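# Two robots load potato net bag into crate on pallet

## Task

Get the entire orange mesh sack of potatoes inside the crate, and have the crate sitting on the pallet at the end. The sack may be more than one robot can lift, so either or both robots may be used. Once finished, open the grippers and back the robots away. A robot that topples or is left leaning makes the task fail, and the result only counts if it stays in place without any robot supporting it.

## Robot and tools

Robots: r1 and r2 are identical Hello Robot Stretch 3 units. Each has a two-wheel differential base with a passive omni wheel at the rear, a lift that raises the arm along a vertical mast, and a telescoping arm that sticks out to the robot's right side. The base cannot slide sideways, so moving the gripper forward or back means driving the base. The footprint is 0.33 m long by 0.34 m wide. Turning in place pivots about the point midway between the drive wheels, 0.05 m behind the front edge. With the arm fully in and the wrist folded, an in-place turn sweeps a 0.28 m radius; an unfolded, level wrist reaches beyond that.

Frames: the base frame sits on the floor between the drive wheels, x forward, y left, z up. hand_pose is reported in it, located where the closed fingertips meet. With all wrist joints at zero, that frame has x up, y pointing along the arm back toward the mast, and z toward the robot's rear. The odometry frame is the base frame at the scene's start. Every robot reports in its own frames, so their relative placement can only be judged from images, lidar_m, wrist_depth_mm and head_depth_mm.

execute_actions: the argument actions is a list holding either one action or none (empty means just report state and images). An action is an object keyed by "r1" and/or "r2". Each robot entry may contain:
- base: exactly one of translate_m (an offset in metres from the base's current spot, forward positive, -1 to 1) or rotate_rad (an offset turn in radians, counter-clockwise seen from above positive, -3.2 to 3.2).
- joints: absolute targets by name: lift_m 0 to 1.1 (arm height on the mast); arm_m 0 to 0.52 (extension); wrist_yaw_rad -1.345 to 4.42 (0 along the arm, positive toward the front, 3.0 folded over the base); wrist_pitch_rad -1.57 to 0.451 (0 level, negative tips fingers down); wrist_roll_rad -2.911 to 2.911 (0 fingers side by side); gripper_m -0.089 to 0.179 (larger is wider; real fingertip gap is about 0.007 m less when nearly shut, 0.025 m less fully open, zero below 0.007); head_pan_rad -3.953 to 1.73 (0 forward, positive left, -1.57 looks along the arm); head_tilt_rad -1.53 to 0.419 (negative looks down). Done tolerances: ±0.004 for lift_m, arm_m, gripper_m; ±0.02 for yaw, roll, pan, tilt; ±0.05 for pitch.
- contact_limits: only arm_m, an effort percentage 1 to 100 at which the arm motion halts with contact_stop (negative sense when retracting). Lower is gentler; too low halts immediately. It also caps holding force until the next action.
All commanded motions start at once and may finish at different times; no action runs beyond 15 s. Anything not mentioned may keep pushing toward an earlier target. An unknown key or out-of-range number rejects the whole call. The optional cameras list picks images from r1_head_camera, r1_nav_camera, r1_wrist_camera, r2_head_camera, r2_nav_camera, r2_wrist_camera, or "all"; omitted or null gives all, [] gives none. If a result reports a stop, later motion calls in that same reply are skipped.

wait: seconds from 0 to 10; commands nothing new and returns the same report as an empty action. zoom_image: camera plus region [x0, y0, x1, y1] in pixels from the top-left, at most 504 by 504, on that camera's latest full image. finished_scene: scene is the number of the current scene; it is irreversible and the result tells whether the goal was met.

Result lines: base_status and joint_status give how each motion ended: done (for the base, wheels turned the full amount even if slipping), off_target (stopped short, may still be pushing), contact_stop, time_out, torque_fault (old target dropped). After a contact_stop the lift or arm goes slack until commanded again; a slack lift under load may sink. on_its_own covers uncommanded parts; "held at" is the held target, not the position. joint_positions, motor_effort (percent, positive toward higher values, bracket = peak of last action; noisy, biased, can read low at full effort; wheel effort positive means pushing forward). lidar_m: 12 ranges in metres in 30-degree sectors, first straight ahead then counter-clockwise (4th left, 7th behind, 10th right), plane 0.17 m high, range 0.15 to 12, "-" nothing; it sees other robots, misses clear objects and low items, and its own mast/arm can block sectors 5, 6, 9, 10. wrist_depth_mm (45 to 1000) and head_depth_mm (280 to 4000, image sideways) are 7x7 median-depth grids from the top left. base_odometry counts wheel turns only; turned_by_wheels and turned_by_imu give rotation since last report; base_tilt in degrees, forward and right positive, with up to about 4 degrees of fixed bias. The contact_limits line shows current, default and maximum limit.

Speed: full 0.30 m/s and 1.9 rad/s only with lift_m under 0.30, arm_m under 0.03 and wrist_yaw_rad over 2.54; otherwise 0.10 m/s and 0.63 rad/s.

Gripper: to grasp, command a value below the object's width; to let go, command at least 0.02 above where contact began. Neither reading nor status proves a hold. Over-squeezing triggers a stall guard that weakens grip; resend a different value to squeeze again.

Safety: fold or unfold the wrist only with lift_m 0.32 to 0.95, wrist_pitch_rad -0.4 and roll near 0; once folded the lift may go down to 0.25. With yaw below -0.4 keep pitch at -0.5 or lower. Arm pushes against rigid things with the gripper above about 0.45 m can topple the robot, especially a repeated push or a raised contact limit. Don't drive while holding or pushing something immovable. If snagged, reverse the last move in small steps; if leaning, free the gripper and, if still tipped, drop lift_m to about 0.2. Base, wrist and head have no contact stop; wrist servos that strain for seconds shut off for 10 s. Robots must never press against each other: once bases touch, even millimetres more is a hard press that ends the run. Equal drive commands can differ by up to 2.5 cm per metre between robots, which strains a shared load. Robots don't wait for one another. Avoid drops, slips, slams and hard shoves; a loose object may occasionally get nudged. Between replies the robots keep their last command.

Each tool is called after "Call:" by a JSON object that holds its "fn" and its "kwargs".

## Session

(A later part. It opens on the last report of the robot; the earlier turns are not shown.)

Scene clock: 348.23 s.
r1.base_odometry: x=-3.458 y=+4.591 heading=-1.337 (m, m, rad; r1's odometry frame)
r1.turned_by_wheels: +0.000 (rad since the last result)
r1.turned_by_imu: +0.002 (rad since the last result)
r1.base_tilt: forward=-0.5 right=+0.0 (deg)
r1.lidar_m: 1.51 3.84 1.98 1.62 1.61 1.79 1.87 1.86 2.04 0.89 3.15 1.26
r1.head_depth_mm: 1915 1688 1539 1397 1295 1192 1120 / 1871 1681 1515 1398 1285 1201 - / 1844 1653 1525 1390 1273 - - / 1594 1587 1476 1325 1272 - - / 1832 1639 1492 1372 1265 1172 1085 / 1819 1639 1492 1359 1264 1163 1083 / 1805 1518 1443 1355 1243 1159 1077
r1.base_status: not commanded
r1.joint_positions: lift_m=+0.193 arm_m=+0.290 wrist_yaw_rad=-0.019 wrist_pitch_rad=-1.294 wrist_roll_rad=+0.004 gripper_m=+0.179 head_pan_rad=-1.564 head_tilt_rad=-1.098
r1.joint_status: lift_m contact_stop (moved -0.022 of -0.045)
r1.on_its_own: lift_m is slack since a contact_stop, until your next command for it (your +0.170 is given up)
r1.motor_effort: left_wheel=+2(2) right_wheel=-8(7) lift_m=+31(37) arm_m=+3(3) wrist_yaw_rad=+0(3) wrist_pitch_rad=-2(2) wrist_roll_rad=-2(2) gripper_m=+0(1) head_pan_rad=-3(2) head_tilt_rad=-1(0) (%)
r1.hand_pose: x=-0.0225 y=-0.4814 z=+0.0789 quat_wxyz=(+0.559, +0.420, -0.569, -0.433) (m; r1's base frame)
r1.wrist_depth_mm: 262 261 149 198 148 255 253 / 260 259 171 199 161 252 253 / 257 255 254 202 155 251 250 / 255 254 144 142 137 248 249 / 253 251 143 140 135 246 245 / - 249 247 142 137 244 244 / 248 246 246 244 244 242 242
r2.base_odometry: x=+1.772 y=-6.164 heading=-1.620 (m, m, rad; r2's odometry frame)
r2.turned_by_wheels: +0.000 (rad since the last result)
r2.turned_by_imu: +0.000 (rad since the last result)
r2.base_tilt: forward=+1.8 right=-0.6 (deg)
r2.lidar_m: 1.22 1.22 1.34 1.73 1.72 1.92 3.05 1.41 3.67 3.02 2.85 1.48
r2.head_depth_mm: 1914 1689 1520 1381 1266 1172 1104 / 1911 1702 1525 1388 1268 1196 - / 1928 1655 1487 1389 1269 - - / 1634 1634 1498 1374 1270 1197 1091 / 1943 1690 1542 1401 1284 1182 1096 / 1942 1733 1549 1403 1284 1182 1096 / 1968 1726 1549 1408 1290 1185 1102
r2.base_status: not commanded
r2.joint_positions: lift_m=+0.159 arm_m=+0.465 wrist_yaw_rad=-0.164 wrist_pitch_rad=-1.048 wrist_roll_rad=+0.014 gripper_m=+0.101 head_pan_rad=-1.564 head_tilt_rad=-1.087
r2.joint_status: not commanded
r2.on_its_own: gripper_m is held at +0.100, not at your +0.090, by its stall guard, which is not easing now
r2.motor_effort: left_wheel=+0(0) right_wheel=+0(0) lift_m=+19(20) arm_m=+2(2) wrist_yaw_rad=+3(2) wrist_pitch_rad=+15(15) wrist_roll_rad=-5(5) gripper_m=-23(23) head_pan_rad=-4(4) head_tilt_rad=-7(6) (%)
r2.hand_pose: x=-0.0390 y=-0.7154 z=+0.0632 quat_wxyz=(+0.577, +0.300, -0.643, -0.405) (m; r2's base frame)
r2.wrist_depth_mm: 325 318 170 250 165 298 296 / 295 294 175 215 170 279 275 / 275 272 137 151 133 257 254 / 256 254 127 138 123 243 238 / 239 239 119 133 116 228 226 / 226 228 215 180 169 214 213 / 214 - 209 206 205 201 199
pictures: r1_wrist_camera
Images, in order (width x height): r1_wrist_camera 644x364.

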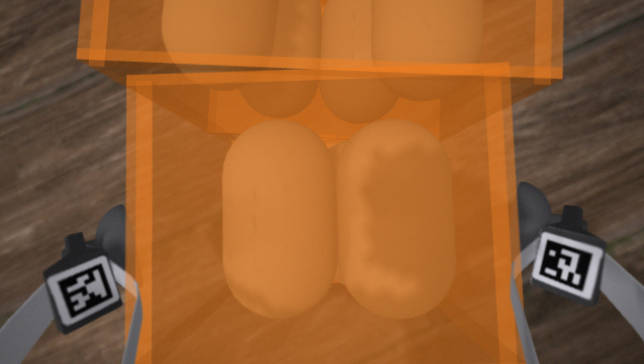

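Call:
{"fn": "execute_actions", "kwargs": {"actions": [{"r1":{"joints":{"lift_m":0.24,"arm_m":0.11,"wrist_pitch_rad":-0.8}}}], "cameras": []}}

Call:
{"fn": "execute_actions", "kwargs": {"actions": [{"r1":{"joints":{"lift_m":0.12}}}], "cameras": ["r1_wrist_camera"]}}

Scene clock: 360.50 s.
r1.base_odometry: x=-3.458 y=+4.591 heading=-1.337 (m, m, rad; r1's odometry frame)
r1.turned_by_wheels: +0.000 (rad since the last result)
r1.turned_by_imu: +0.000 (rad since the last result)
r1.base_tilt: forward=-0.4 right=+0.3 (deg)
r1.lidar_m: 1.52 3.83 1.98 1.62 1.62 1.78 1.87 1.85 2.05 0.89 3.15 1.26
r1.head_depth_mm: 1887 1679 1539 1405 1292 1203 1111 / 1893 1670 1524 1400 1286 1199 - / 1845 1632 1494 1385 1282 - - / 1607 1604 1478 1285 1245 - - / 1841 1654 1500 1361 1260 1161 1087 / 1827 1637 1487 1360 1252 1159 1081 / 1797 1513 1446 1346 1250 1158 1081
r1.base_status: not commanded
r1.joint_positions: lift_m=+0.240 arm_m=+0.110 wrist_yaw_rad=-0.019 wrist_pitch_rad=-0.816 wrist_roll_rad=+0.003 gripper_m=+0.179 head_pan_rad=-1.564 head_tilt_rad=-1.098
r1.joint_status: all done
r1.motor_effort: left_wheel=+0(3) right_wheel=+1(8) lift_m=+40(40) arm_m=-2(0) wrist_yaw_rad=-1(1) wrist_pitch_rad=+6(6) wrist_roll_rad=-1(2) gripper_m=+0(0) head_pan_rad=-2(2) head_tilt_rad=+0(1) (%)
r1.hand_pose: x=-0.0246 y=-0.4131 z=+0.1752 quat_wxyz=(+0.646, +0.274, -0.652, -0.288) (m; r1's base frame)
r1.wrist_depth_mm: 585 565 555 425 512 521 506 / 503 500 478 379 463 462 454 / 453 448 425 335 411 414 409 / 407 400 395 261 378 383 374 / 373 370 362 261 345 348 344 / 347 336 335 328 324 319 311 / 311 313 307 305 302 298 295
r2.base_odometry: x=+1.772 y=-6.164 heading=-1.620 (m, m, rad; r2's odometry frame)
r2.turned_by_wheels: +0.000 (rad since the last result)
r2.turned_by_imu: +0.001 (rad since the last result)
r2.base_tilt: forward=+1.8 right=-0.7 (deg)
r2.lidar_m: 1.22 1.22 1.35 1.73 1.72 1.92 3.04 1.41 3.67 3.02 2.84 1.48
r2.head_depth_mm: 1910 1692 1522 1384 1263 1170 1108 / 1922 1693 1524 1386 1271 1198 - / 1895 1654 1491 1387 1275 - - / 1637 1629 1518 1380 1280 1196 1091 / 1945 1689 1545 1398 1283 1178 1094 / 1945 1728 1545 1395 1282 1184 1095 / 1965 1735 1553 1408 1292 1186 1103
r2.base_status: not commanded
r2.joint_positions: lift_m=+0.159 arm_m=+0.465 wrist_yaw_rad=-0.164 wrist_pitch_rad=-1.048 wrist_roll_rad=+0.014 gripper_m=+0.101 head_pan_rad=-1.564 head_tilt_rad=-1.087
r2.joint_status: not commanded
r2.on_its_own: gripper_m is held at +0.100, not at your +0.090, by its stall guard, which is not easing now
r2.motor_effort: left_wheel=+0(0) right_wheel=+0(0) lift_m=+19(20) arm_m=+2(3) wrist_yaw_rad=+2(2) wrist_pitch_rad=+15(15) wrist_roll_rad=-5(5) gripper_m=-23(22) head_pan_rad=-4(3) head_tilt_rad=-6(6) (%)
r2.hand_pose: x=-0.0390 y=-0.7154 z=+0.0632 quat_wxyz=(+0.577, +0.300, -0.643, -0.405) (m; r2's base frame)
r2.wrist_depth_mm: 322 317 170 252 165 298 295 / 296 295 174 216 170 278 274 / 273 272 137 151 133 259 255 / 256 253 127 139 123 242 238 / 240 238 120 133 117 226 224 / 226 228 215 181 168 215 211 / 213 - 208 206 205 202 199
pictures: none
No camera images: the call's "cameras" was empty. Leave "cameras" out to get every camera's image.

Scene clock: 362.43 s.
r1.base_odometry: x=-3.458 y=+4.591 heading=-1.337 (m, m, rad; r1's odometry frame)
r1.turned_by_wheels: +0.000 (rad since the last result)
r1.turned_by_imu: +0.000 (rad since the last result)
r1.base_tilt: forward=-0.6 right=+0.3 (deg)
r1.lidar_m: 1.52 3.87 1.98 1.62 1.61 1.78 1.87 1.86 2.05 3.16 3.14 1.26
r1.head_depth_mm: 1893 1695 1544 1402 1297 1194 1113 / 1895 1682 1532 1397 1280 1198 1111 / 1842 1647 1511 1383 1282 - - / 1592 1591 1491 1286 1254 - - / 1844 1646 1500 1366 1264 1174 1090 / 1824 1641 1483 1356 1261 1164 1088 / 1819 1519 1457 1344 1245 1159 1080
r1.base_status: not commanded
r1.joint_positions: lift_m=+0.120 arm_m=+0.110 wrist_yaw_rad=-0.019 wrist_pitch_rad=-0.816 wrist_roll_rad=+0.003 gripper_m=+0.179 head_pan_rad=-1.564 head_tilt_rad=-1.098
r1.joint_status: all done
r1.motor_effort: left_wheel=+0(0) right_wheel=+1(2) lift_m=+26(34) arm_m=-3(2) wrist_yaw_rad=-1(1) wrist_pitch_rad=+6(6) wrist_roll_rad=-2(2) gripper_m=+0(0) head_pan_rad=-3(2) head_tilt_rad=+0(1) (%)
r1.hand_pose: x=-0.0246 y=-0.4133 z=+0.0558 quat_wxyz=(+0.646, +0.274, -0.652, -0.287) (m; r1's base frame)
r1.wrist_depth_mm: 369 361 216 170 210 331 326 / 324 318 152 153 150 294 290 / 289 284 157 155 156 265 262 / 261 260 204 197 243 243 239 / 241 236 232 228 225 223 220 / - 215 213 211 208 205 199 / 199 199 198 195 192 190 188
r2.base_odometry: x=+1.772 y=-6.164 heading=-1.620 (m, m, rad; r2's odometry frame)
r2.turned_by_wheels: +0.000 (rad since the last result)
r2.turned_by_imu: +0.000 (rad since the last result)
r2.base_tilt: forward=+1.8 right=-0.8 (deg)
r2.lidar_m: 1.22 1.21 1.35 1.73 1.72 1.92 3.06 1.41 3.66 1.21 2.85 1.48
r2.head_depth_mm: 1917 1690 1517 1381 1269 1168 1106 / 1918 1705 1528 1381 1269 1196 - / 1920 1677 1494 1392 1280 - - / 1524 1636 1521 1379 1276 1196 1092 / 1908 1699 1539 1405 1278 1180 1091 / 1947 1733 1551 1408 1284 1182 1097 / 1962 1729 1552 1406 1288 1184 1101
r2.base_status: not commanded
r2.joint_positions: lift_m=+0.159 arm_m=+0.465 wrist_yaw_rad=-0.164 wrist_pitch_rad=-1.048 wrist_roll_rad=+0.014 gripper_m=+0.101 head_pan_rad=-1.564 head_tilt_rad=-1.087
r2.joint_status: not commanded
r2.on_its_own: gripper_m is held at +0.100, not at your +0.090, by its stall guard, which is not easing now
r2.motor_effort: left_wheel=+0(1) right_wheel=+0(0) lift_m=+20(20) arm_m=+2(2) wrist_yaw_rad=+3(2) wrist_pitch_rad=+15(15) wrist_roll_rad=-5(5) gripper_m=-23(23) head_pan_rad=-4(4) head_tilt_rad=-6(6) (%)
r2.hand_pose: x=-0.0390 y=-0.7154 z=+0.0632 quat_wxyz=(+0.577, +0.300, -0.643, -0.405) (m; r2's base frame)
r2.wrist_depth_mm: 325 320 170 250 165 299 295 / 297 291 174 213 170 274 274 / 275 272 138 150 133 259 254 / 257 255 127 138 123 242 240 / 240 238 120 133 117 227 224 / 225 228 216 180 168 214 214 / 214 - 209 206 204 201 200
pictures: r1_wrist_camera
Images, in order (width x height): r1_wrist_camera 644x364.

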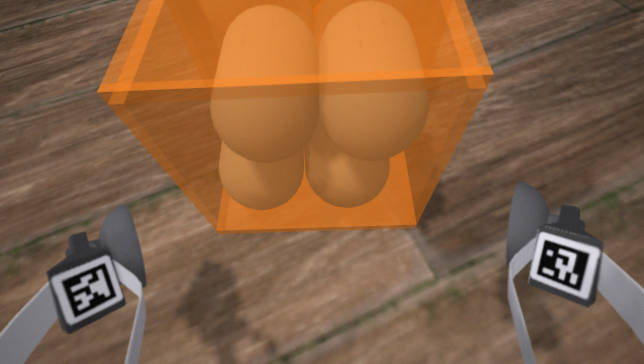

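Call:
{"fn": "execute_actions", "kwargs": {"actions": [{"r1":{"base":{"translate_m":0.009},"joints":{"lift_m":0.105}}}], "cameras": []}}

Call:
{"fn": "execute_actions", "kwargs": {"actions": [{"r1":{"joints":{"arm_m":0.2},"contact_limits":{"arm_m":12}}}], "cameras": ["r1_wrist_camera","r2_head_camera"]}}

Scene clock: 369.97 s.
r1.base_odometry: x=-3.456 y=+4.583 heading=-1.337 (m, m, rad; r1's odometry frame)
r1.turned_by_wheels: +0.000 (rad since the last result)
r1.turned_by_imu: +0.001 (rad since the last result)
r1.base_tilt: forward=-0.4 right=+0.3 (deg)
r1.lidar_m: 1.51 3.85 1.98 1.63 1.62 1.79 1.88 1.86 2.06 3.16 3.15 1.25
r1.head_depth_mm: 1892 1705 1544 1405 1292 1191 1114 / 1877 1689 1526 1399 1277 1200 1098 / 1821 1630 1501 1364 1283 - - / 1575 1620 1486 1288 1260 - - / 1848 1653 1486 1363 1253 1169 1089 / 1838 1638 1481 1358 1257 1165 1086 / 1834 1519 1428 1366 1254 1163 1080
r1.base_status: done
r1.joint_positions: lift_m=+0.105 arm_m=+0.110 wrist_yaw_rad=-0.019 wrist_pitch_rad=-0.816 wrist_roll_rad=+0.003 gripper_m=+0.179 head_pan_rad=-1.564 head_tilt_rad=-1.098
r1.joint_status: all done
r1.motor_effort: left_wheel=+0(2) right_wheel=+2(6) lift_m=+26(25) arm_m=-3(2) wrist_yaw_rad=+0(0) wrist_pitch_rad=+6(6) wrist_roll_rad=-2(1) gripper_m=+0(0) head_pan_rad=-3(3) head_tilt_rad=+0(1) (%)
r1.hand_pose: x=-0.0246 y=-0.4133 z=+0.0408 quat_wxyz=(+0.646, +0.274, -0.652, -0.287) (m; r1's base frame)
r1.wrist_depth_mm: 341 333 156 147 138 307 304 / 302 297 139 137 131 274 269 / 267 266 189 157 154 248 244 / 244 239 228 193 224 227 222 / 223 220 215 212 209 207 206 / - 201 198 196 194 190 184 / 185 186 183 181 179 178 175
r2.base_odometry: x=+1.772 y=-6.164 heading=-1.620 (m, m, rad; r2's odometry frame)
r2.turned_by_wheels: +0.000 (rad since the last result)
r2.turned_by_imu: +0.000 (rad since the last result)
r2.base_tilt: forward=+1.9 right=-0.7 (deg)
r2.lidar_m: 1.22 1.21 1.35 1.73 1.72 1.91 3.04 1.41 3.67 1.23 2.85 1.48
r2.head_depth_mm: 1905 1701 1522 1380 1266 1170 1106 / 1910 1700 1519 1388 1268 1192 - / 1919 1653 1486 1388 1272 - - / 1510 1639 1511 1368 1273 1194 1090 / 1912 1716 1545 1397 1276 1180 1093 / 1953 1729 1551 1407 1283 1182 1100 / 1960 1730 1552 1408 1288 1187 1100
r2.base_status: not commanded
r2.joint_positions: lift_m=+0.159 arm_m=+0.465 wrist_yaw_rad=-0.164 wrist_pitch_rad=-1.048 wrist_roll_rad=+0.014 gripper_m=+0.101 head_pan_rad=-1.564 head_tilt_rad=-1.087
r2.joint_status: not commanded
r2.on_its_own: gripper_m is held at +0.100, not at your +0.090, by its stall guard, which is not easing now
r2.motor_effort: left_wheel=+0(1) right_wheel=+0(0) lift_m=+19(20) arm_m=+2(3) wrist_yaw_rad=+2(2) wrist_pitch_rad=+16(16) wrist_roll_rad=-5(5) gripper_m=-23(23) head_pan_rad=-4(4) head_tilt_rad=-6(6) (%)
r2.hand_pose: x=-0.0390 y=-0.7154 z=+0.0632 quat_wxyz=(+0.577, +0.300, -0.643, -0.405) (m; r2's base frame)
r2.wrist_depth_mm: 321 319 171 250 165 300 294 / 298 294 174 213 170 277 274 / 276 273 137 152 133 258 256 / 255 254 127 138 123 242 237 / 240 239 120 134 116 229 224 / 226 225 216 180 168 215 212 / 214 - 209 206 204 201 199
pictures: none
No camera images: the call's "cameras" was empty. Leave "cameras" out to get every camera's image.

Scene clock: 371.70 s.
r1.base_odometry: x=-3.456 y=+4.583 heading=-1.337 (m, m, rad; r1's odometry frame)
r1.turned_by_wheels: +0.000 (rad since the last result)
r1.turned_by_imu: +0.000 (rad since the last result)
r1.base_tilt: forward=-0.5 right=+0.3 (deg)
r1.lidar_m: 1.52 3.86 1.99 1.63 1.62 1.79 1.87 1.86 2.06 3.17 3.14 1.26
r1.head_depth_mm: 1894 1704 1538 1414 1298 1190 1113 / 1887 1694 1526 1397 1280 1190 1097 / 1814 1630 1490 1391 1283 - - / 1575 1619 1490 1301 1249 - - / 1819 1669 1485 1366 1258 1170 1087 / 1823 1645 1484 1360 1254 1170 1083 / 1819 1505 1434 1356 1248 1149 1074
r1.base_status: not commanded
r1.joint_positions: lift_m=+0.105 arm_m=+0.188 wrist_yaw_rad=-0.032 wrist_pitch_rad=-0.868 wrist_roll_rad=+0.005 gripper_m=+0.179 head_pan_rad=-1.564 head_tilt_rad=-1.098
r1.joint_status: arm_m contact_stop (moved +0.078 of +0.090)
r1.on_its_own: arm_m is slack since a contact_stop, until your next command for it (your +0.200 is given up)
r1.motor_effort: left_wheel=-2(2) right_wheel=+4(7) lift_m=+27(26) arm_m=+1(10) wrist_yaw_rad=+11(12) wrist_pitch_rad=+26(31) wrist_roll_rad=-3(3) gripper_m=-1(0) head_pan_rad=-3(2) head_tilt_rad=-1(1) (%)
r1.contact_limits: arm_m 12 (drawing in: default 20, maximum 33; extending or still: default 29, maximum 47)
r1.hand_pose: x=-0.0263 y=-0.4799 z=+0.0328 quat_wxyz=(+0.635, +0.287, -0.647, -0.309) (m; r1's base frame)
r1.wrist_depth_mm: 305 295 161 205 147 274 274 / 276 270 113 118 107 251 249 / 249 246 102 107 98 223 227 / 228 225 93 97 93 94 210 / 211 208 95 101 98 97 195 / - 192 185 183 181 183 178 / 179 180 177 175 173 172 170
r2.base_odometry: x=+1.772 y=-6.164 heading=-1.620 (m, m, rad; r2's odometry frame)
r2.turned_by_wheels: +0.000 (rad since the last result)
r2.turned_by_imu: +0.000 (rad since the last result)
r2.base_tilt: forward=+1.8 right=-0.7 (deg)
r2.lidar_m: 1.22 1.21 1.35 1.73 1.72 1.92 3.06 1.41 3.66 1.15 2.84 1.48
r2.head_depth_mm: 1918 1695 1514 1381 1263 1163 1106 / 1933 1694 1520 1385 1273 1201 - / 1920 1657 1518 1388 1271 - - / 1521 1641 1518 1380 1273 1198 1096 / 1903 1722 1549 1404 1280 1182 1093 / 1949 1726 1551 1401 1283 1185 1096 / 1954 1721 1565 1400 1290 1185 1099
r2.base_status: not commanded
r2.joint_positions: lift_m=+0.159 arm_m=+0.465 wrist_yaw_rad=-0.164 wrist_pitch_rad=-1.068 wrist_roll_rad=+0.019 gripper_m=+0.101 head_pan_rad=-1.564 head_tilt_rad=-1.087
r2.joint_status: not commanded
r2.on_its_own: gripper_m is held at +0.100, not at your +0.090, by its stall guard, which is not easing now
r2.motor_effort: left_wheel=+0(0) right_wheel=-1(0) lift_m=+20(21) arm_m=+2(2) wrist_yaw_rad=+4(4) wrist_pitch_rad=+22(24) wrist_roll_rad=-8(8) gripper_m=-22(23) head_pan_rad=-4(3) head_tilt_rad=-6(6) (%)
r2.hand_pose: x=-0.0383 y=-0.7108 z=+0.0611 quat_wxyz=(+0.571, +0.305, -0.641, -0.412) (m; r2's base frame)
r2.wrist_depth_mm: 316 309 164 228 159 288 285 / 289 283 171 209 168 269 266 / 271 266 135 147 130 253 248 / 252 250 125 137 122 238 235 / 236 234 118 132 115 224 222 / 223 223 213 212 169 212 210 / 213 - 207 206 205 200 198
pictures: r1_wrist_camera, r2_head_camera (sideways: a quarter turn clockwise sets it upright)
Images, in order (width x height): r1_wrist_camera 644x364, r2_head_camera 896x504.

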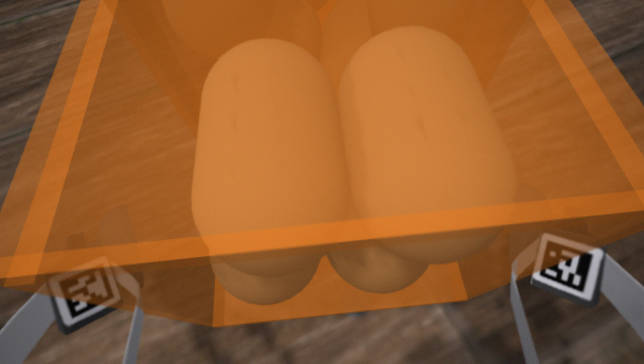

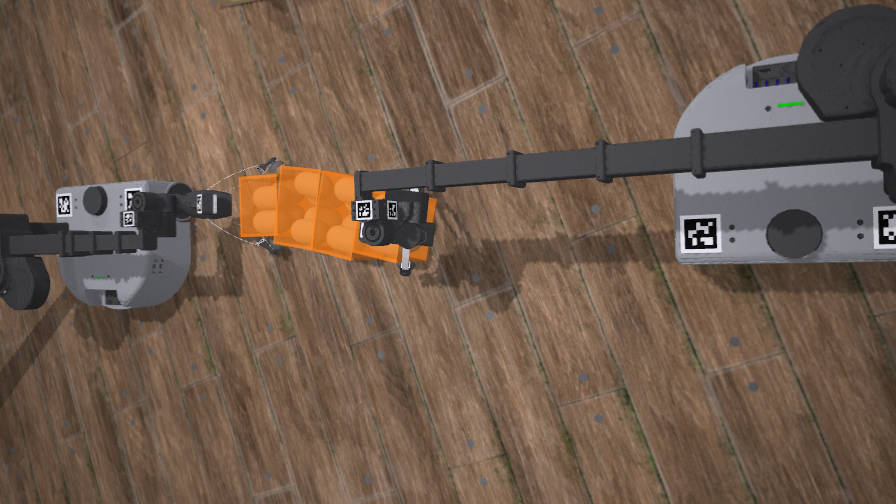

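Pads low on the sides. Grip and lift.

Call:
{"fn": "execute_actions", "kwargs": {"actions": [{"r1":{"joints":{"arm_m":0.18,"gripper_m":0.092}},"r2":{"joints":{"gripper_m":0.092}}}], "cameras": []}}

Call:
{"fn": "execute_actions", "kwargs": {"actions": [{"r1":{"joints":{"lift_m":0.2}},"r2":{"joints":{"lift_m":0.245}}}], "cameras": ["r1_wrist_camera","r2_wrist_camera","r2_head_camera"]}}

Scene clock: 377.93 s.
r1.base_odometry: x=-3.456 y=+4.583 heading=-1.337 (m, m, rad; r1's odometry frame)
r1.turned_by_wheels: +0.000 (rad since the last result)
r1.turned_by_imu: +0.001 (rad since the last result)
r1.base_tilt: forward=-0.4 right=+0.1 (deg)
r1.lidar_m: 1.51 3.89 1.98 1.62 1.62 1.79 1.87 1.86 2.05 3.16 3.14 1.25
r1.head_depth_mm: 1917 1708 1542 1399 1290 1193 1102 / 1890 1687 1518 1394 1287 1197 1104 / 1823 1642 1494 1377 1270 - - / 1580 1614 1487 1319 1252 - - / 1854 1653 1481 1359 1272 1169 1087 / 1821 1626 1479 1357 1252 1161 1083 / 1817 1514 1420 1342 1244 1160 1083
r1.base_status: not commanded
r1.joint_positions: lift_m=+0.105 arm_m=+0.180 wrist_yaw_rad=-0.028 wrist_pitch_rad=-0.847 wrist_roll_rad=+0.005 gripper_m=+0.093 head_pan_rad=-1.564 head_tilt_rad=-1.098
r1.joint_status: all done
r1.motor_effort: left_wheel=-2(1) right_wheel=+3(4) lift_m=+30(30) arm_m=-1(4) wrist_yaw_rad=+9(11) wrist_pitch_rad=+18(25) wrist_roll_rad=-3(3) gripper_m=-26(100) head_pan_rad=-2(3) head_tilt_rad=+0(1) (%)
r1.hand_pose: x=-0.0258 y=-0.4768 z=+0.0359 quat_wxyz=(+0.639, +0.281, -0.650, -0.301) (m; r1's base frame)
r1.wrist_depth_mm: 318 310 163 214 152 287 285 / 285 278 117 121 111 258 257 / 257 252 105 109 101 229 233 / 233 230 96 99 95 97 214 / 214 213 98 103 101 100 198 / - 195 154 184 183 184 - / 181 181 180 177 175 173 172
r2.base_odometry: x=+1.772 y=-6.164 heading=-1.620 (m, m, rad; r2's odometry frame)
r2.turned_by_wheels: +0.000 (rad since the last result)
r2.turned_by_imu: +0.000 (rad since the last result)
r2.base_tilt: forward=+1.8 right=-0.7 (deg)
r2.lidar_m: 1.22 1.21 1.35 1.73 1.73 1.92 3.06 1.41 3.66 1.16 2.84 1.48
r2.head_depth_mm: 1913 1697 1519 1381 1268 1166 1103 / 1925 1701 1527 1384 1271 1194 - / 1915 1651 1501 1397 1277 - - / 1517 1639 1510 1380 1278 1200 1093 / 1916 1724 1546 1404 1279 1180 1098 / 1949 1726 1541 1407 1283 1184 1093 / 1955 1730 1556 1415 1287 1184 1096
r2.base_status: not commanded
r2.joint_positions: lift_m=+0.159 arm_m=+0.465 wrist_yaw_rad=-0.164 wrist_pitch_rad=-1.057 wrist_roll_rad=+0.017 gripper_m=+0.096 head_pan_rad=-1.564 head_tilt_rad=-1.087
r2.joint_status: gripper_m off_target (ended at +0.096, target +0.092)
r2.motor_effort: left_wheel=+0(1) right_wheel=-1(1) lift_m=+20(20) arm_m=+3(2) wrist_yaw_rad=+3(4) wrist_pitch_rad=+18(21) wrist_roll_rad=-6(7) gripper_m=-24(68) head_pan_rad=-4(4) head_tilt_rad=-6(5) (%)
r2.hand_pose: x=-0.0388 y=-0.7133 z=+0.0622 quat_wxyz=(+0.574, +0.302, -0.642, -0.408) (m; r2's base frame)
r2.wrist_depth_mm: 317 316 167 245 162 296 291 / 293 290 174 212 170 273 268 / 272 271 136 149 132 255 254 / 254 252 126 138 122 240 236 / 239 237 119 133 116 225 223 / 224 226 215 180 168 213 212 / 214 207 207 204 205 201 199
pictures: none
No camera images: the call's "cameras" was empty. Leave "cameras" out to get every camera's image.

Scene clock: 380.00 s.
r1.base_odometry: x=-3.456 y=+4.583 heading=-1.337 (m, m, rad; r1's odometry frame)
r1.turned_by_wheels: +0.000 (rad since the last result)
r1.turned_by_imu: +0.000 (rad since the last result)
r1.base_tilt: forward=-0.4 right=+0.3 (deg)
r1.lidar_m: 1.51 3.87 1.99 1.62 1.62 1.79 1.87 1.86 2.06 0.45 3.14 1.26
r1.head_depth_mm: 1890 1710 1525 1405 1293 1188 1110 / 1889 1694 1520 1397 1286 1197 - / 1806 1599 1511 1371 1273 - - / 1577 1632 1500 1320 1249 - - / 1851 1651 1494 1367 1263 1170 1085 / 1820 1643 1478 1361 1253 1166 1085 / 1801 1508 1434 1344 1244 1156 1081
r1.base_status: not commanded
r1.joint_positions: lift_m=+0.199 arm_m=+0.180 wrist_yaw_rad=-0.038 wrist_pitch_rad=-0.857 wrist_roll_rad=+0.018 gripper_m=+0.096 head_pan_rad=-1.564 head_tilt_rad=-1.098
r1.joint_status: all done
r1.on_its_own: wrist_yaw_rad is at rest, and its effort (+18) is outside its rest range (-12 to +12)
r1.motor_effort: left_wheel=-2(3) right_wheel=+6(8) lift_m=+50(51) arm_m=-1(1) wrist_yaw_rad=+18(20) wrist_pitch_rad=+22(30) wrist_roll_rad=-10(10) gripper_m=-20(27) head_pan_rad=-3(3) head_tilt_rad=-1(1) (%)
r1.hand_pose: x=-0.0273 y=-0.4744 z=+0.1286 quat_wxyz=(+0.632, +0.279, -0.654, -0.309) (m; r1's base frame)
r1.wrist_depth_mm: 470 460 439 339 282 423 413 / 417 411 247 318 239 380 370 / 377 371 212 171 161 346 340 / 346 339 124 126 117 319 312 / 314 319 125 127 118 295 291 / 295 284 147 151 148 272 271 / 276 270 155 254 253 254 251
r2.base_odometry: x=+1.772 y=-6.164 heading=-1.620 (m, m, rad; r2's odometry frame)
r2.turned_by_wheels: +0.000 (rad since the last result)
r2.turned_by_imu: +0.000 (rad since the last result)
r2.base_tilt: forward=+1.7 right=-0.7 (deg)
r2.lidar_m: 1.22 1.21 1.35 1.73 1.72 1.92 3.05 1.41 3.67 1.04 2.85 1.48
r2.head_depth_mm: 1896 1697 1519 1381 1257 1170 1107 / 1920 1698 1537 1383 1269 1194 - / 1917 1657 1503 1389 1273 - - / 1604 1635 1522 1391 1272 1196 1089 / 1932 1720 1549 1397 1279 1181 1094 / 1940 1730 1549 1406 1282 1178 1096 / 1959 1723 1558 1409 1289 1188 1100
r2.base_status: not commanded
r2.joint_positions: lift_m=+0.244 arm_m=+0.465 wrist_yaw_rad=-0.158 wrist_pitch_rad=-1.012 wrist_roll_rad=-0.004 gripper_m=+0.098 head_pan_rad=-1.564 head_tilt_rad=-1.088
r2.joint_status: all done
r2.on_its_own: gripper_m is held at +0.098, not at your +0.092, by its stall guard, which is not easing now
r2.motor_effort: left_wheel=+0(7) right_wheel=+0(8) lift_m=+49(59) arm_m=+1(2) wrist_yaw_rad=-2(3) wrist_pitch_rad=+4(24) wrist_roll_rad=+2(6) gripper_m=+0(25) head_pan_rad=-4(4) head_tilt_rad=-6(6) (%)
r2.hand_pose: x=-0.0398 y=-0.7238 z=+0.1531 quat_wxyz=(+0.591, +0.294, -0.642, -0.390) (m; r2's base frame)
r2.wrist_depth_mm: 456 457 441 336 424 433 428 / 421 419 404 341 388 400 393 / 383 381 372 301 264 368 361 / 356 357 352 235 339 342 336 / 330 328 328 214 214 315 314 / 309 307 301 274 293 299 295 / 290 289 283 286 283 276 278
pictures: r1_wrist_camera, r2_head_camera (sideways: a quarter turn clockwise sets it upright), r2_wrist_camera
Images, in order (width x height): r1_wrist_camera 644x364, r2_head_camera 896x504, r2_wrist_camera 644x364.

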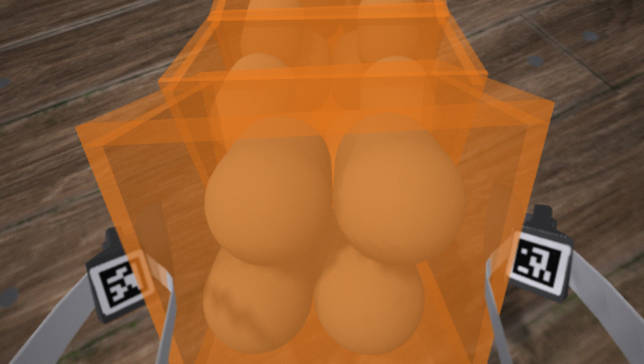

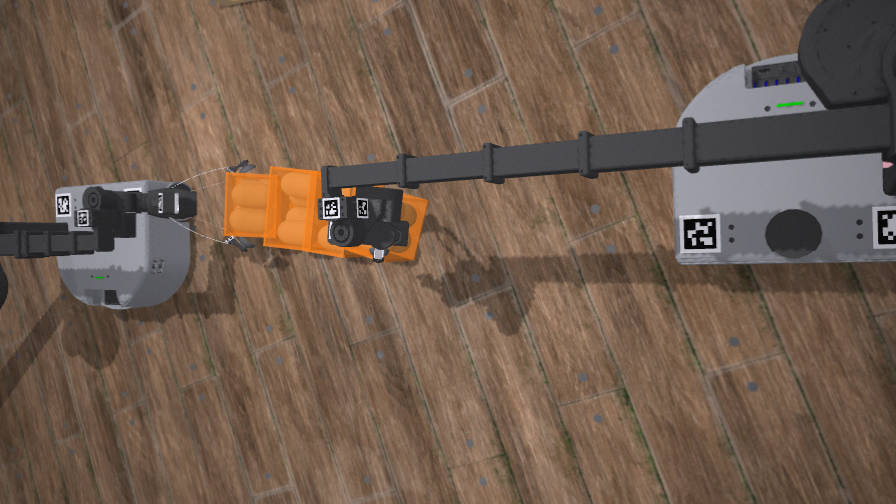

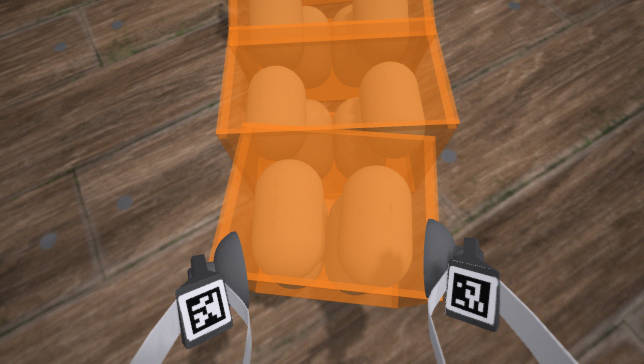

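Call:
{"fn": "execute_actions", "kwargs": {"actions": [{"r1":{"joints":{"lift_m":0.115}},"r2":{"joints":{"gripper_m":0.179,"arm_m":0.35,"wrist_pitch_rad":-0.8}}}], "cameras": []}}

Call:
{"fn": "execute_actions", "kwargs": {"actions": [{"r1":{"joints":{"gripper_m":0.179,"arm_m":0.15,"lift_m":0.105}},"r2":{"joints":{"lift_m":0.105}}}], "cameras": ["r1_wrist_camera","r2_wrist_camera"]}}

Scene clock: 390.37 s.
r1.base_odometry: x=-3.456 y=+4.583 heading=-1.337 (m, m, rad; r1's odometry frame)
r1.turned_by_wheels: +0.000 (rad since the last result)
r1.turned_by_imu: +0.001 (rad since the last result)
r1.base_tilt: forward=-0.5 right=+0.3 (deg)
r1.lidar_m: 1.51 3.87 1.98 1.63 1.62 1.79 1.88 1.86 2.06 3.15 3.14 1.25
r1.head_depth_mm: 1924 1717 1558 1411 1288 1197 1110 / 1891 1688 1537 1402 1287 1198 1102 / 1801 1623 1513 1386 1277 - - / 1569 1629 1499 1313 1244 - - / 1835 1661 1493 1374 1258 1170 1085 / 1818 1652 1493 1364 1250 1165 1087 / 1804 1511 1446 1342 1250 1159 1067
r1.base_status: not commanded
r1.joint_positions: lift_m=+0.115 arm_m=+0.180 wrist_yaw_rad=-0.026 wrist_pitch_rad=-0.856 wrist_roll_rad=+0.014 gripper_m=+0.096 head_pan_rad=-1.564 head_tilt_rad=-1.098
r1.joint_status: all done
r1.motor_effort: left_wheel=-2(3) right_wheel=+5(6) lift_m=+27(46) arm_m=+1(0) wrist_yaw_rad=+6(18) wrist_pitch_rad=+21(30) wrist_roll_rad=-8(10) gripper_m=-19(21) head_pan_rad=-2(3) head_tilt_rad=+0(0) (%)
r1.hand_pose: x=-0.0255 y=-0.4746 z=+0.0446 quat_wxyz=(+0.635, +0.283, -0.651, -0.304) (m; r1's base frame)
r1.wrist_depth_mm: 333 324 170 223 163 299 293 / 297 292 129 132 122 269 265 / 269 264 112 118 108 247 241 / 243 241 104 110 101 225 222 / 225 225 108 119 105 - 207 / 211 - 197 193 194 192 192 / 192 192 190 186 184 181 180
r2.base_odometry: x=+1.772 y=-6.164 heading=-1.620 (m, m, rad; r2's odometry frame)
r2.turned_by_wheels: +0.000 (rad since the last result)
r2.turned_by_imu: +0.001 (rad since the last result)
r2.base_tilt: forward=+1.9 right=-0.8 (deg)
r2.lidar_m: 1.22 1.21 1.35 1.73 1.72 1.92 3.07 1.41 3.64 1.15 2.85 1.47
r2.head_depth_mm: 1910 1694 1521 1380 1267 1168 1109 / 1912 1708 1528 1383 1271 1196 - / 1924 1645 1473 1359 1273 - - / 1504 1646 1495 1370 1276 1196 1091 / 1907 1715 1535 1400 1282 1181 1094 / 1945 1734 1541 1403 1282 1181 1098 / 1951 1734 1550 1413 1285 1186 1095
r2.base_status: not commanded
r2.joint_positions: lift_m=+0.244 arm_m=+0.350 wrist_yaw_rad=-0.158 wrist_pitch_rad=-0.815 wrist_roll_rad=-0.003 gripper_m=+0.179 head_pan_rad=-1.564 head_tilt_rad=-1.088
r2.joint_status: all done
r2.motor_effort: left_wheel=+1(0) right_wheel=+0(0) lift_m=+48(48) arm_m=-4(1) wrist_yaw_rad=-1(2) wrist_pitch_rad=+5(4) wrist_roll_rad=+2(2) gripper_m=+0(93) head_pan_rad=-4(5) head_tilt_rad=-4(6) (%)
r2.hand_pose: x=-0.0465 y=-0.6515 z=+0.1802 quat_wxyz=(+0.626, +0.229, -0.668, -0.331) (m; r2's base frame)
r2.wrist_depth_mm: 664 659 635 443 622 616 578 / 569 558 537 396 524 514 507 / 483 479 459 344 442 452 441 / 425 420 405 281 407 398 395 / 378 373 364 258 358 363 358 / 347 345 338 324 330 330 329 / 315 307 306 307 299 299 289
pictures: none
No camera images: the call's "cameras" was empty. Leave "cameras" out to get every camera's image.

Scene clock: 392.47 s.
r1.base_odometry: x=-3.456 y=+4.583 heading=-1.337 (m, m, rad; r1's odometry frame)
r1.turned_by_wheels: +0.000 (rad since the last result)
r1.turned_by_imu: +0.000 (rad since the last result)
r1.base_tilt: forward=-0.5 right=+0.3 (deg)
r1.lidar_m: 1.52 3.87 1.98 1.63 1.62 1.79 1.88 1.86 2.06 3.17 3.14 1.26
r1.head_depth_mm: 1878 1710 1533 1404 1282 1190 1118 / 1917 1695 1523 1391 1286 1202 1106 / 1830 1625 1514 1389 1275 - - / 1549 1622 1480 1308 1246 - - / 1820 1657 1487 1373 1250 1170 1082 / 1844 1645 1474 1371 1250 1167 1080 / 1799 1510 1449 1354 1246 1162 1076
r1.base_status: not commanded
r1.joint_positions: lift_m=+0.105 arm_m=+0.150 wrist_yaw_rad=-0.023 wrist_pitch_rad=-0.807 wrist_roll_rad=+0.005 gripper_m=+0.179 head_pan_rad=-1.564 head_tilt_rad=-1.098
r1.joint_status: all done
r1.motor_effort: left_wheel=+0(2) right_wheel=+2(4) lift_m=+30(31) arm_m=-2(6) wrist_yaw_rad=+3(6) wrist_pitch_rad=+3(21) wrist_roll_rad=-3(8) gripper_m=+1(86) head_pan_rad=-3(2) head_tilt_rad=-1(1) (%)
r1.hand_pose: x=-0.0252 y=-0.4550 z=+0.0421 quat_wxyz=(+0.646, +0.270, -0.655, -0.286) (m; r1's base frame)
r1.wrist_depth_mm: 349 341 179 232 171 313 305 / 305 301 131 134 124 278 272 / 273 268 116 120 110 249 246 / 244 241 109 116 110 226 223 / 225 221 155 157 157 207 206 / - 201 197 194 194 192 185 / 186 186 184 182 179 178 175
r2.base_odometry: x=+1.772 y=-6.164 heading=-1.620 (m, m, rad; r2's odometry frame)
r2.turned_by_wheels: +0.000 (rad since the last result)
r2.turned_by_imu: +0.000 (rad since the last result)
r2.base_tilt: forward=+1.8 right=-0.8 (deg)
r2.lidar_m: 1.22 1.21 1.35 1.73 1.73 1.92 3.05 1.41 3.66 3.02 2.85 1.48
r2.head_depth_mm: 1914 1698 1520 1379 1264 1167 1100 / 1923 1701 1522 1385 1268 1196 - / 1923 1649 1490 1399 1270 - - / 1522 1645 1489 1382 1277 1195 1090 / 1906 1715 1551 1396 1284 1183 1092 / 1943 1734 1549 1398 1283 1185 1099 / 1954 1726 1550 1403 1288 1186 1098
r2.base_status: not commanded
r2.joint_positions: lift_m=+0.106 arm_m=+0.350 wrist_yaw_rad=-0.158 wrist_pitch_rad=-0.814 wrist_roll_rad=-0.003 gripper_m=+0.179 head_pan_rad=-1.564 head_tilt_rad=-1.088
r2.joint_status: all done
r2.motor_effort: left_wheel=+1(1) right_wheel=-1(1) lift_m=+21(44) arm_m=-3(3) wrist_yaw_rad=+0(1) wrist_pitch_rad=+5(5) wrist_roll_rad=+2(2) gripper_m=+1(0) head_pan_rad=-4(4) head_tilt_rad=-5(6) (%)
r2.hand_pose: x=-0.0466 y=-0.6516 z=+0.0413 quat_wxyz=(+0.626, +0.228, -0.668, -0.331) (m; r2's base frame)
r2.wrist_depth_mm: 400 396 171 182 225 353 352 / 332 325 149 148 295 305 298 / 290 285 174 167 262 268 263 / 253 249 234 196 240 237 233 / 226 225 221 219 214 215 212 / 203 204 200 198 195 192 193 / 187 182 182 180 178 177 173
pictures: r1_wrist_camera, r2_wrist_camera
Images, in order (width x height): r1_wrist_camera 644x364, r2_wrist_camera 644x364.

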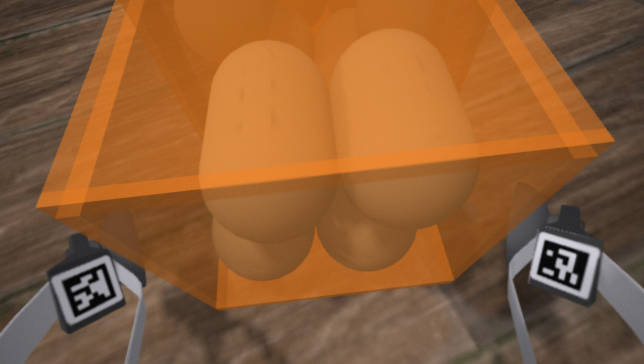

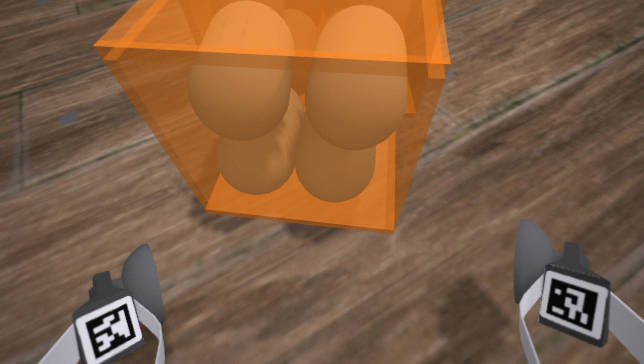

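Call:
{"fn": "execute_actions", "kwargs": {"actions": [{"r2":{"base":{"translate_m":0.024},"joints":{"wrist_yaw_rad":-0.25,"arm_m":0.385}}}], "cameras": ["r2_wrist_camera"]}}

Scene clock: 400.67 s.
r1.base_odometry: x=-3.456 y=+4.583 heading=-1.337 (m, m, rad; r1's odometry frame)
r1.turned_by_wheels: +0.000 (rad since the last result)
r1.turned_by_imu: +0.001 (rad since the last result)
r1.base_tilt: forward=-0.2 right=+0.1 (deg)
r1.lidar_m: 1.52 3.88 1.98 1.63 1.62 1.79 1.87 1.86 2.06 3.16 3.15 1.25
r1.head_depth_mm: 1927 1702 1535 1407 1295 1199 1113 / 1897 1700 1521 1396 1281 1210 1099 / 1796 1631 1496 1383 1277 - - / 1566 1617 1511 1317 1256 - - / 1825 1643 1483 1369 1263 1170 1089 / 1833 1645 1479 1365 1248 1160 1086 / 1795 1504 1441 1347 1245 1154 1082
r1.base_status: not commanded
r1.joint_positions: lift_m=+0.105 arm_m=+0.150 wrist_yaw_rad=-0.023 wrist_pitch_rad=-0.807 wrist_roll_rad=+0.005 gripper_m=+0.179 head_pan_rad=-1.564 head_tilt_rad=-1.098
r1.joint_status: not commanded
r1.motor_effort: left_wheel=-1(1) right_wheel=+2(2) lift_m=+30(30) arm_m=-3(3) wrist_yaw_rad=+3(3) wrist_pitch_rad=+3(3) wrist_roll_rad=-3(2) gripper_m=+0(1) head_pan_rad=-3(4) head_tilt_rad=-1(1) (%)
r1.hand_pose: x=-0.0252 y=-0.4550 z=+0.0421 quat_wxyz=(+0.646, +0.270, -0.655, -0.286) (m; r1's base frame)
r1.wrist_depth_mm: 348 339 179 230 171 312 304 / 304 299 131 134 124 278 274 / 273 269 116 120 110 248 246 / 244 242 109 117 110 226 223 / 225 222 156 157 157 208 206 / - 200 197 195 194 191 186 / 186 186 184 182 180 177 175
r2.base_odometry: x=+1.770 y=-6.188 heading=-1.620 (m, m, rad; r2's odometry frame)
r2.turned_by_wheels: +0.000 (rad since the last result)
r2.turned_by_imu: +0.001 (rad since the last result)
r2.base_tilt: forward=+1.8 right=-0.7 (deg)
r2.lidar_m: 1.20 1.19 1.32 1.74 1.73 1.93 3.07 1.43 3.65 1.20 2.79 1.45
r2.head_depth_mm: 1913 1696 1520 1382 1263 1172 1099 / 1926 1706 1528 1387 1267 1195 - / 1857 1645 1463 1385 1277 - - / 1516 1651 1532 1380 1277 1198 1092 / 1942 1718 1542 1398 1277 1182 1095 / 1951 1717 1547 1401 1285 1188 1096 / 1952 1744 1557 1407 1282 1182 1101
r2.base_status: done
r2.joint_positions: lift_m=+0.106 arm_m=+0.385 wrist_yaw_rad=-0.248 wrist_pitch_rad=-0.814 wrist_roll_rad=-0.003 gripper_m=+0.179 head_pan_rad=-1.564 head_tilt_rad=-1.088
r2.joint_status: all done
r2.motor_effort: left_wheel=+1(6) right_wheel=-1(3) lift_m=+21(21) arm_m=+5(4) wrist_yaw_rad=-2(1) wrist_pitch_rad=+5(5) wrist_roll_rad=+2(2) gripper_m=+0(0) head_pan_rad=-3(4) head_tilt_rad=-6(5) (%)
r2.hand_pose: x=-0.0604 y=-0.6831 z=+0.0413 quat_wxyz=(+0.611, +0.198, -0.678, -0.358) (m; r2's base frame)
r2.wrist_depth_mm: 397 389 194 292 198 359 357 / 338 330 141 155 143 304 303 / 291 285 131 140 127 265 264 / 255 250 173 174 229 238 234 / 225 224 215 208 210 215 212 / 204 204 199 196 196 194 194 / 187 181 182 181 179 176 173
pictures: r2_wrist_camera
Images, in order (width x height): r2_wrist_camera 644x364.

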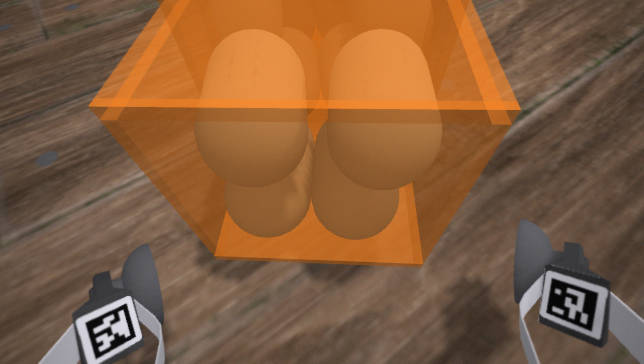

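Call:
{"fn": "execute_actions", "kwargs": {"actions": [{"r2":{"joints":{"arm_m":0.46},"contact_limits":{"arm_m":12}},"r1":{"joints":{"arm_m":0.19},"contact_limits":{"arm_m":10}}}], "cameras": ["r2_wrist_camera","r1_wrist_camera"]}}

Scene clock: 404.90 s.
r1.base_odometry: x=-3.456 y=+4.583 heading=-1.337 (m, m, rad; r1's odometry frame)
r1.turned_by_wheels: +0.000 (rad since the last result)
r1.turned_by_imu: +0.001 (rad since the last result)
r1.base_tilt: forward=-0.3 right=+0.1 (deg)
r1.lidar_m: 1.52 3.87 1.98 1.63 1.62 1.79 1.87 1.87 2.06 3.18 3.15 1.25
r1.head_depth_mm: 1890 1705 1528 1403 1297 1189 1114 / 1901 1693 1537 1385 1292 1197 1102 / 1775 1634 1493 1383 1274 - - / 1569 1615 1504 1301 1252 - - / 1841 1653 1490 1366 1262 1168 1092 / 1826 1630 1485 1357 1254 1171 1081 / 1814 1513 1450 1349 1243 1161 1077
r1.base_status: not commanded
r1.joint_positions: lift_m=+0.105 arm_m=+0.187 wrist_yaw_rad=-0.026 wrist_pitch_rad=-0.873 wrist_roll_rad=+0.010 gripper_m=+0.179 head_pan_rad=-1.564 head_tilt_rad=-1.098
r1.joint_status: arm_m contact_stop (moved +0.037 of +0.040)
r1.on_its_own: arm_m is slack since a contact_stop, until your next command for it
r1.motor_effort: left_wheel=+0(1) right_wheel=+1(2) lift_m=+30(30) arm_m=+1(9) wrist_yaw_rad=+6(6) wrist_pitch_rad=+28(31) wrist_roll_rad=-6(6) gripper_m=+0(1) head_pan_rad=-2(1) head_tilt_rad=+0(0) (%)
r1.contact_limits: arm_m 10 (drawing in: default 20, maximum 33; extending or still: default 29, maximum 47)
r1.hand_pose: x=-0.0254 y=-0.4784 z=+0.0319 quat_wxyz=(+0.634, +0.289, -0.647, -0.309) (m; r1's base frame)
r1.wrist_depth_mm: 304 291 158 203 120 274 269 / 274 269 111 117 105 247 246 / 248 245 101 107 97 219 225 / 227 223 93 97 93 94 208 / 211 207 95 101 100 146 194 / - 192 184 182 181 182 - / 180 180 177 175 173 171 169
r2.base_odometry: x=+1.770 y=-6.188 heading=-1.620 (m, m, rad; r2's odometry frame)
r2.turned_by_wheels: -0.001 (rad since the last result)
r2.turned_by_imu: +0.000 (rad since the last result)
r2.base_tilt: forward=+1.8 right=-0.8 (deg)
r2.lidar_m: 1.20 1.19 1.32 1.74 1.73 1.93 3.06 1.43 3.66 1.16 2.80 1.45
r2.head_depth_mm: 1900 1692 1524 1387 1265 1166 1099 / 1914 1700 1526 1385 1264 1200 - / 1852 1625 1464 1374 1272 - - / 1525 1651 1520 1378 1271 1194 1089 / 1931 1710 1545 1401 1278 1180 1096 / 1939 1723 1544 1402 1286 1184 1098 / 1940 1737 1555 1412 1281 1182 1096
r2.base_status: not commanded
r2.joint_positions: lift_m=+0.106 arm_m=+0.440 wrist_yaw_rad=-0.285 wrist_pitch_rad=-0.877 wrist_roll_rad=+0.017 gripper_m=+0.179 head_pan_rad=-1.564 head_tilt_rad=-1.088
r2.joint_status: arm_m contact_stop (moved +0.055 of +0.075)
r2.on_its_own: arm_m is slack since a contact_stop, until your next command for it (your +0.460 is given up); wrist_yaw_rad is at rest, and its effort (+26) is outside its rest range (-12 to +12)
r2.motor_effort: left_wheel=-10(10) right_wheel=+11(11) lift_m=+20(21) arm_m=+3(11) wrist_yaw_rad=+26(27) wrist_pitch_rad=+24(29) wrist_roll_rad=-7(7) gripper_m=-1(1) head_pan_rad=-4(4) head_tilt_rad=-6(5) (%)
r2.contact_limits: arm_m 12 (drawing in: default 22, maximum 36; extending or still: default 31, maximum 51)
r2.hand_pose: x=-0.0625 y=-0.7241 z=+0.0318 quat_wxyz=(+0.585, +0.203, -0.681, -0.390) (m; r2's base frame)
r2.wrist_depth_mm: 346 338 151 248 152 310 306 / 303 290 153 198 118 270 267 / 264 261 113 112 104 238 239 / 235 233 98 99 94 100 215 / 212 212 93 95 91 90 198 / 195 194 138 138 133 177 183 / 182 175 174 172 171 170 164
pictures: r1_wrist_camera, r2_wrist_camera
Images, in order (width x height): r1_wrist_camera 644x364, r2_wrist_camera 644x364.

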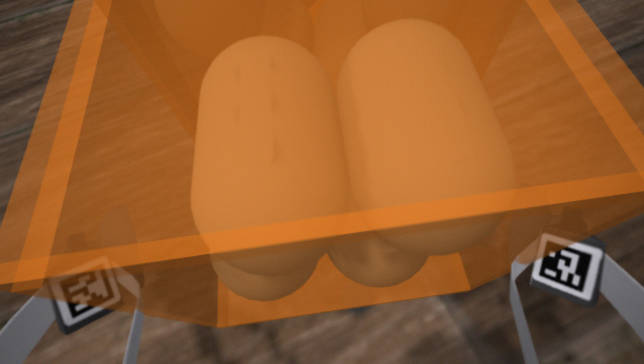

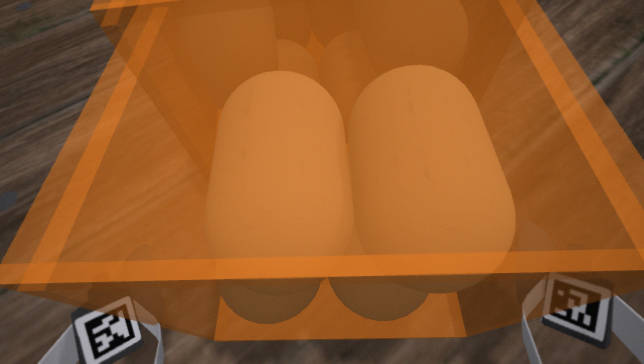

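Call:
{"fn": "execute_actions", "kwargs": {"actions": [{"r1":{"joints":{"arm_m":0.183,"gripper_m":0.093}},"r2":{"base":{"translate_m":-0.005},"joints":{"arm_m":0.437,"gripper_m":0.098}}}], "cameras": []}}

Call:
{"fn": "execute_actions", "kwargs": {"actions": [{"r1":{"joints":{"lift_m":0.16,"arm_m":0.195}},"r2":{"joints":{"lift_m":0.16,"arm_m":0.449}}}], "cameras": ["r1_wrist_camera","r2_wrist_camera"]}}

Scene clock: 410.90 s.
r1.base_odometry: x=-3.456 y=+4.583 heading=-1.337 (m, m, rad; r1's odometry frame)
r1.turned_by_wheels: +0.000 (rad since the last result)
r1.turned_by_imu: +0.001 (rad since the last result)
r1.base_tilt: forward=-0.4 right=+0.2 (deg)
r1.lidar_m: 1.51 3.85 1.98 1.63 1.62 1.78 1.87 1.86 2.06 3.16 3.15 1.26
r1.head_depth_mm: 1890 1708 1548 1405 1283 1194 1111 / 1897 1695 1524 1394 1283 1203 1104 / 1776 1633 1508 1390 1278 - - / 1562 1605 1498 1297 1261 - - / 1837 1661 1488 1372 1261 1167 1083 / 1823 1639 1484 1372 1254 1163 1084 / 1810 1505 1444 1342 1237 1157 1074
r1.base_status: not commanded
r1.joint_positions: lift_m=+0.105 arm_m=+0.183 wrist_yaw_rad=-0.026 wrist_pitch_rad=-0.864 wrist_roll_rad=+0.012 gripper_m=+0.094 head_pan_rad=-1.564 head_tilt_rad=-1.098
r1.joint_status: all done
r1.motor_effort: left_wheel=-1(2) right_wheel=+2(3) lift_m=+30(30) arm_m=+4(3) wrist_yaw_rad=+7(7) wrist_pitch_rad=+24(27) wrist_roll_rad=-7(7) gripper_m=-24(100) head_pan_rad=-3(3) head_tilt_rad=-1(1) (%)
r1.hand_pose: x=-0.0255 y=-0.4758 z=+0.0334 quat_wxyz=(+0.635, +0.286, -0.649, -0.306) (m; r1's base frame)
r1.wrist_depth_mm: 313 297 162 207 123 279 274 / 279 275 114 118 108 252 250 / 252 248 103 107 99 222 228 / 230 229 95 98 96 98 210 / 213 212 99 102 108 149 194 / 199 191 187 184 184 183 181 / 181 181 179 176 174 172 170
r2.base_odometry: x=+1.771 y=-6.183 heading=-1.620 (m, m, rad; r2's odometry frame)
r2.turned_by_wheels: +0.000 (rad since the last result)
r2.turned_by_imu: +0.001 (rad since the last result)
r2.base_tilt: forward=+1.8 right=-0.7 (deg)
r2.lidar_m: 1.20 1.19 1.33 1.74 1.73 1.92 3.07 1.42 3.64 1.16 2.80 1.46
r2.head_depth_mm: 1909 1690 1523 1383 1266 1171 1100 / 1924 1703 1527 1383 1268 1193 - / 1883 1639 1462 1378 1270 - - / 1521 1631 1517 1377 1271 1194 1091 / 1937 1727 1544 1400 1277 1179 1095 / 1950 1727 1547 1400 1284 1183 1099 / 1950 1724 1549 1406 1282 1188 1098
r2.base_status: done
r2.joint_positions: lift_m=+0.105 arm_m=+0.437 wrist_yaw_rad=-0.301 wrist_pitch_rad=-0.867 wrist_roll_rad=+0.007 gripper_m=+0.099 head_pan_rad=-1.564 head_tilt_rad=-1.088
r2.joint_status: all done
r2.on_its_own: wrist_yaw_rad is held at -0.298, not at your -0.250, by its stall guard, which is not easing now
r2.motor_effort: left_wheel=+4(6) right_wheel=-6(9) lift_m=+21(22) arm_m=+4(4) wrist_yaw_rad=+3(3) wrist_pitch_rad=+21(22) wrist_roll_rad=-2(5) gripper_m=-26(100) head_pan_rad=-4(4) head_tilt_rad=-6(5) (%)
r2.hand_pose: x=-0.0652 y=-0.7224 z=+0.0332 quat_wxyz=(+0.588, +0.197, -0.681, -0.391) (m; r2's base frame)
r2.wrist_depth_mm: 355 345 157 251 157 319 310 / 308 295 153 201 122 279 271 / 267 264 115 116 106 245 242 / 240 237 100 103 97 213 219 / 215 215 95 97 94 95 199 / 197 199 139 139 135 182 183 / 182 176 175 173 171 170 167
pictures: none
No camera images: the call's "cameras" was empty. Leave "cameras" out to get every camera's image.

Scene clock: 412.30 s.
r1.base_odometry: x=-3.456 y=+4.583 heading=-1.337 (m, m, rad; r1's odometry frame)
r1.turned_by_wheels: +0.000 (rad since the last result)
r1.turned_by_imu: +0.000 (rad since the last result)
r1.base_tilt: forward=-0.3 right=+0.1 (deg)
r1.lidar_m: 1.52 3.87 1.98 1.63 1.62 1.79 1.88 1.86 2.07 0.91 3.14 1.26
r1.head_depth_mm: 1910 1692 1546 1398 1292 1191 1114 / 1875 1685 1540 1395 1281 1199 1113 / 1796 1603 1471 1390 1276 - - / 1592 1614 1495 1308 1259 - - / 1855 1638 1501 1363 1266 1171 1085 / 1815 1651 1486 1354 1259 1165 1076 / 1820 1501 1436 1348 1238 1158 1073
r1.base_status: not commanded
r1.joint_positions: lift_m=+0.159 arm_m=+0.194 wrist_yaw_rad=-0.041 wrist_pitch_rad=-0.907 wrist_roll_rad=+0.024 gripper_m=+0.097 head_pan_rad=-1.564 head_tilt_rad=-1.098
r1.joint_status: all done
r1.on_its_own: wrist_yaw_rad is at rest, and its effort (+21) is outside its rest range (-12 to +12); wrist_pitch_rad is at rest, and its effort (+41) is outside its rest range (-20 to +32)
r1.motor_effort: left_wheel=-2(3) right_wheel=+4(5) lift_m=+48(49) arm_m=+7(8) wrist_yaw_rad=+21(21) wrist_pitch_rad=+41(50) wrist_roll_rad=-13(14) gripper_m=-21(24) head_pan_rad=-2(3) head_tilt_rad=-1(1) (%)
r1.hand_pose: x=-0.0274 y=-0.4781 z=+0.0815 quat_wxyz=(+0.621, +0.293, -0.649, -0.327) (m; r1's base frame)
r1.wrist_depth_mm: 367 361 194 279 194 334 327 / 333 331 191 236 185 303 300 / 306 302 148 137 125 280 276 / 283 280 119 119 113 258 257 / 264 264 154 128 121 243 242 / 247 - 158 159 161 227 227 / 230 227 223 221 218 216 212
r2.base_odometry: x=+1.771 y=-6.183 heading=-1.620 (m, m, rad; r2's odometry frame)
r2.turned_by_wheels: +0.000 (rad since the last result)
r2.turned_by_imu: +0.000 (rad since the last result)
r2.base_tilt: forward=+1.7 right=-0.8 (deg)
r2.lidar_m: 1.20 1.20 1.33 1.74 1.73 1.92 3.04 1.42 3.63 1.14 2.81 1.45
r2.head_depth_mm: 1906 1698 1529 1384 1263 1173 1105 / 1905 1697 1521 1379 1268 1195 - / 1890 1655 1465 1374 1271 - - / 1604 1636 1524 1374 1281 1194 1090 / 1937 1725 1539 1402 1280 1176 1098 / 1945 1724 1543 1406 1286 1182 1094 / 1951 1732 1558 1408 1289 1183 1099
r2.base_status: not commanded
r2.joint_positions: lift_m=+0.159 arm_m=+0.448 wrist_yaw_rad=-0.288 wrist_pitch_rad=-0.894 wrist_roll_rad=-0.018 gripper_m=+0.106 head_pan_rad=-1.564 head_tilt_rad=-1.088
r2.joint_status: all done
r2.on_its_own: wrist_yaw_rad is held at -0.298, not at your -0.250, by its stall guard, which is not easing now; gripper_m is held at +0.105, not at your +0.098, by its stall guard, which is still easing
r2.motor_effort: left_wheel=+1(7) right_wheel=-2(8) lift_m=+55(56) arm_m=+7(14) wrist_yaw_rad=-8(8) wrist_pitch_rad=+30(37) wrist_roll_rad=+8(8) gripper_m=-24(25) head_pan_rad=-4(4) head_tilt_rad=-5(5) (%)
r2.hand_pose: x=-0.0618 y=-0.7291 z=+0.0830 quat_wxyz=(+0.593, +0.215, -0.669, -0.393) (m; r2's base frame)
r2.wrist_depth_mm: 408 404 246 289 379 391 385 / 360 356 200 283 194 342 338 / 321 314 187 201 148 305 303 / 289 287 133 124 113 275 273 / 264 262 108 109 106 246 249 / 242 242 140 139 136 230 229 / 224 - 140 145 209 214 211
pictures: r1_wrist_camera, r2_wrist_camera
Images, in order (width x height): r1_wrist_camera 644x364, r2_wrist_camera 644x364.

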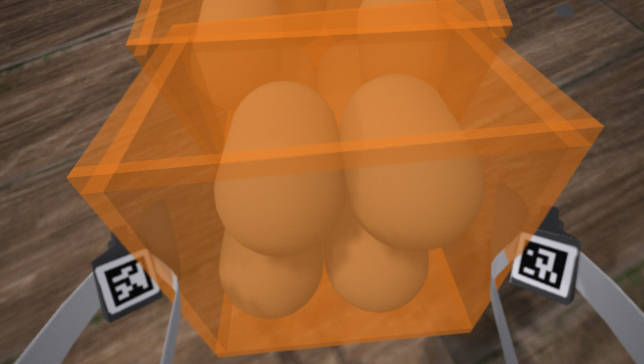

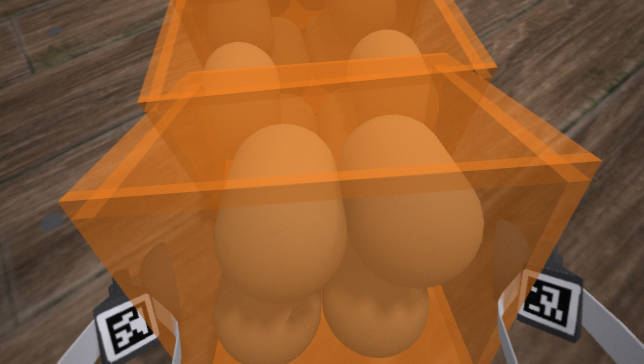

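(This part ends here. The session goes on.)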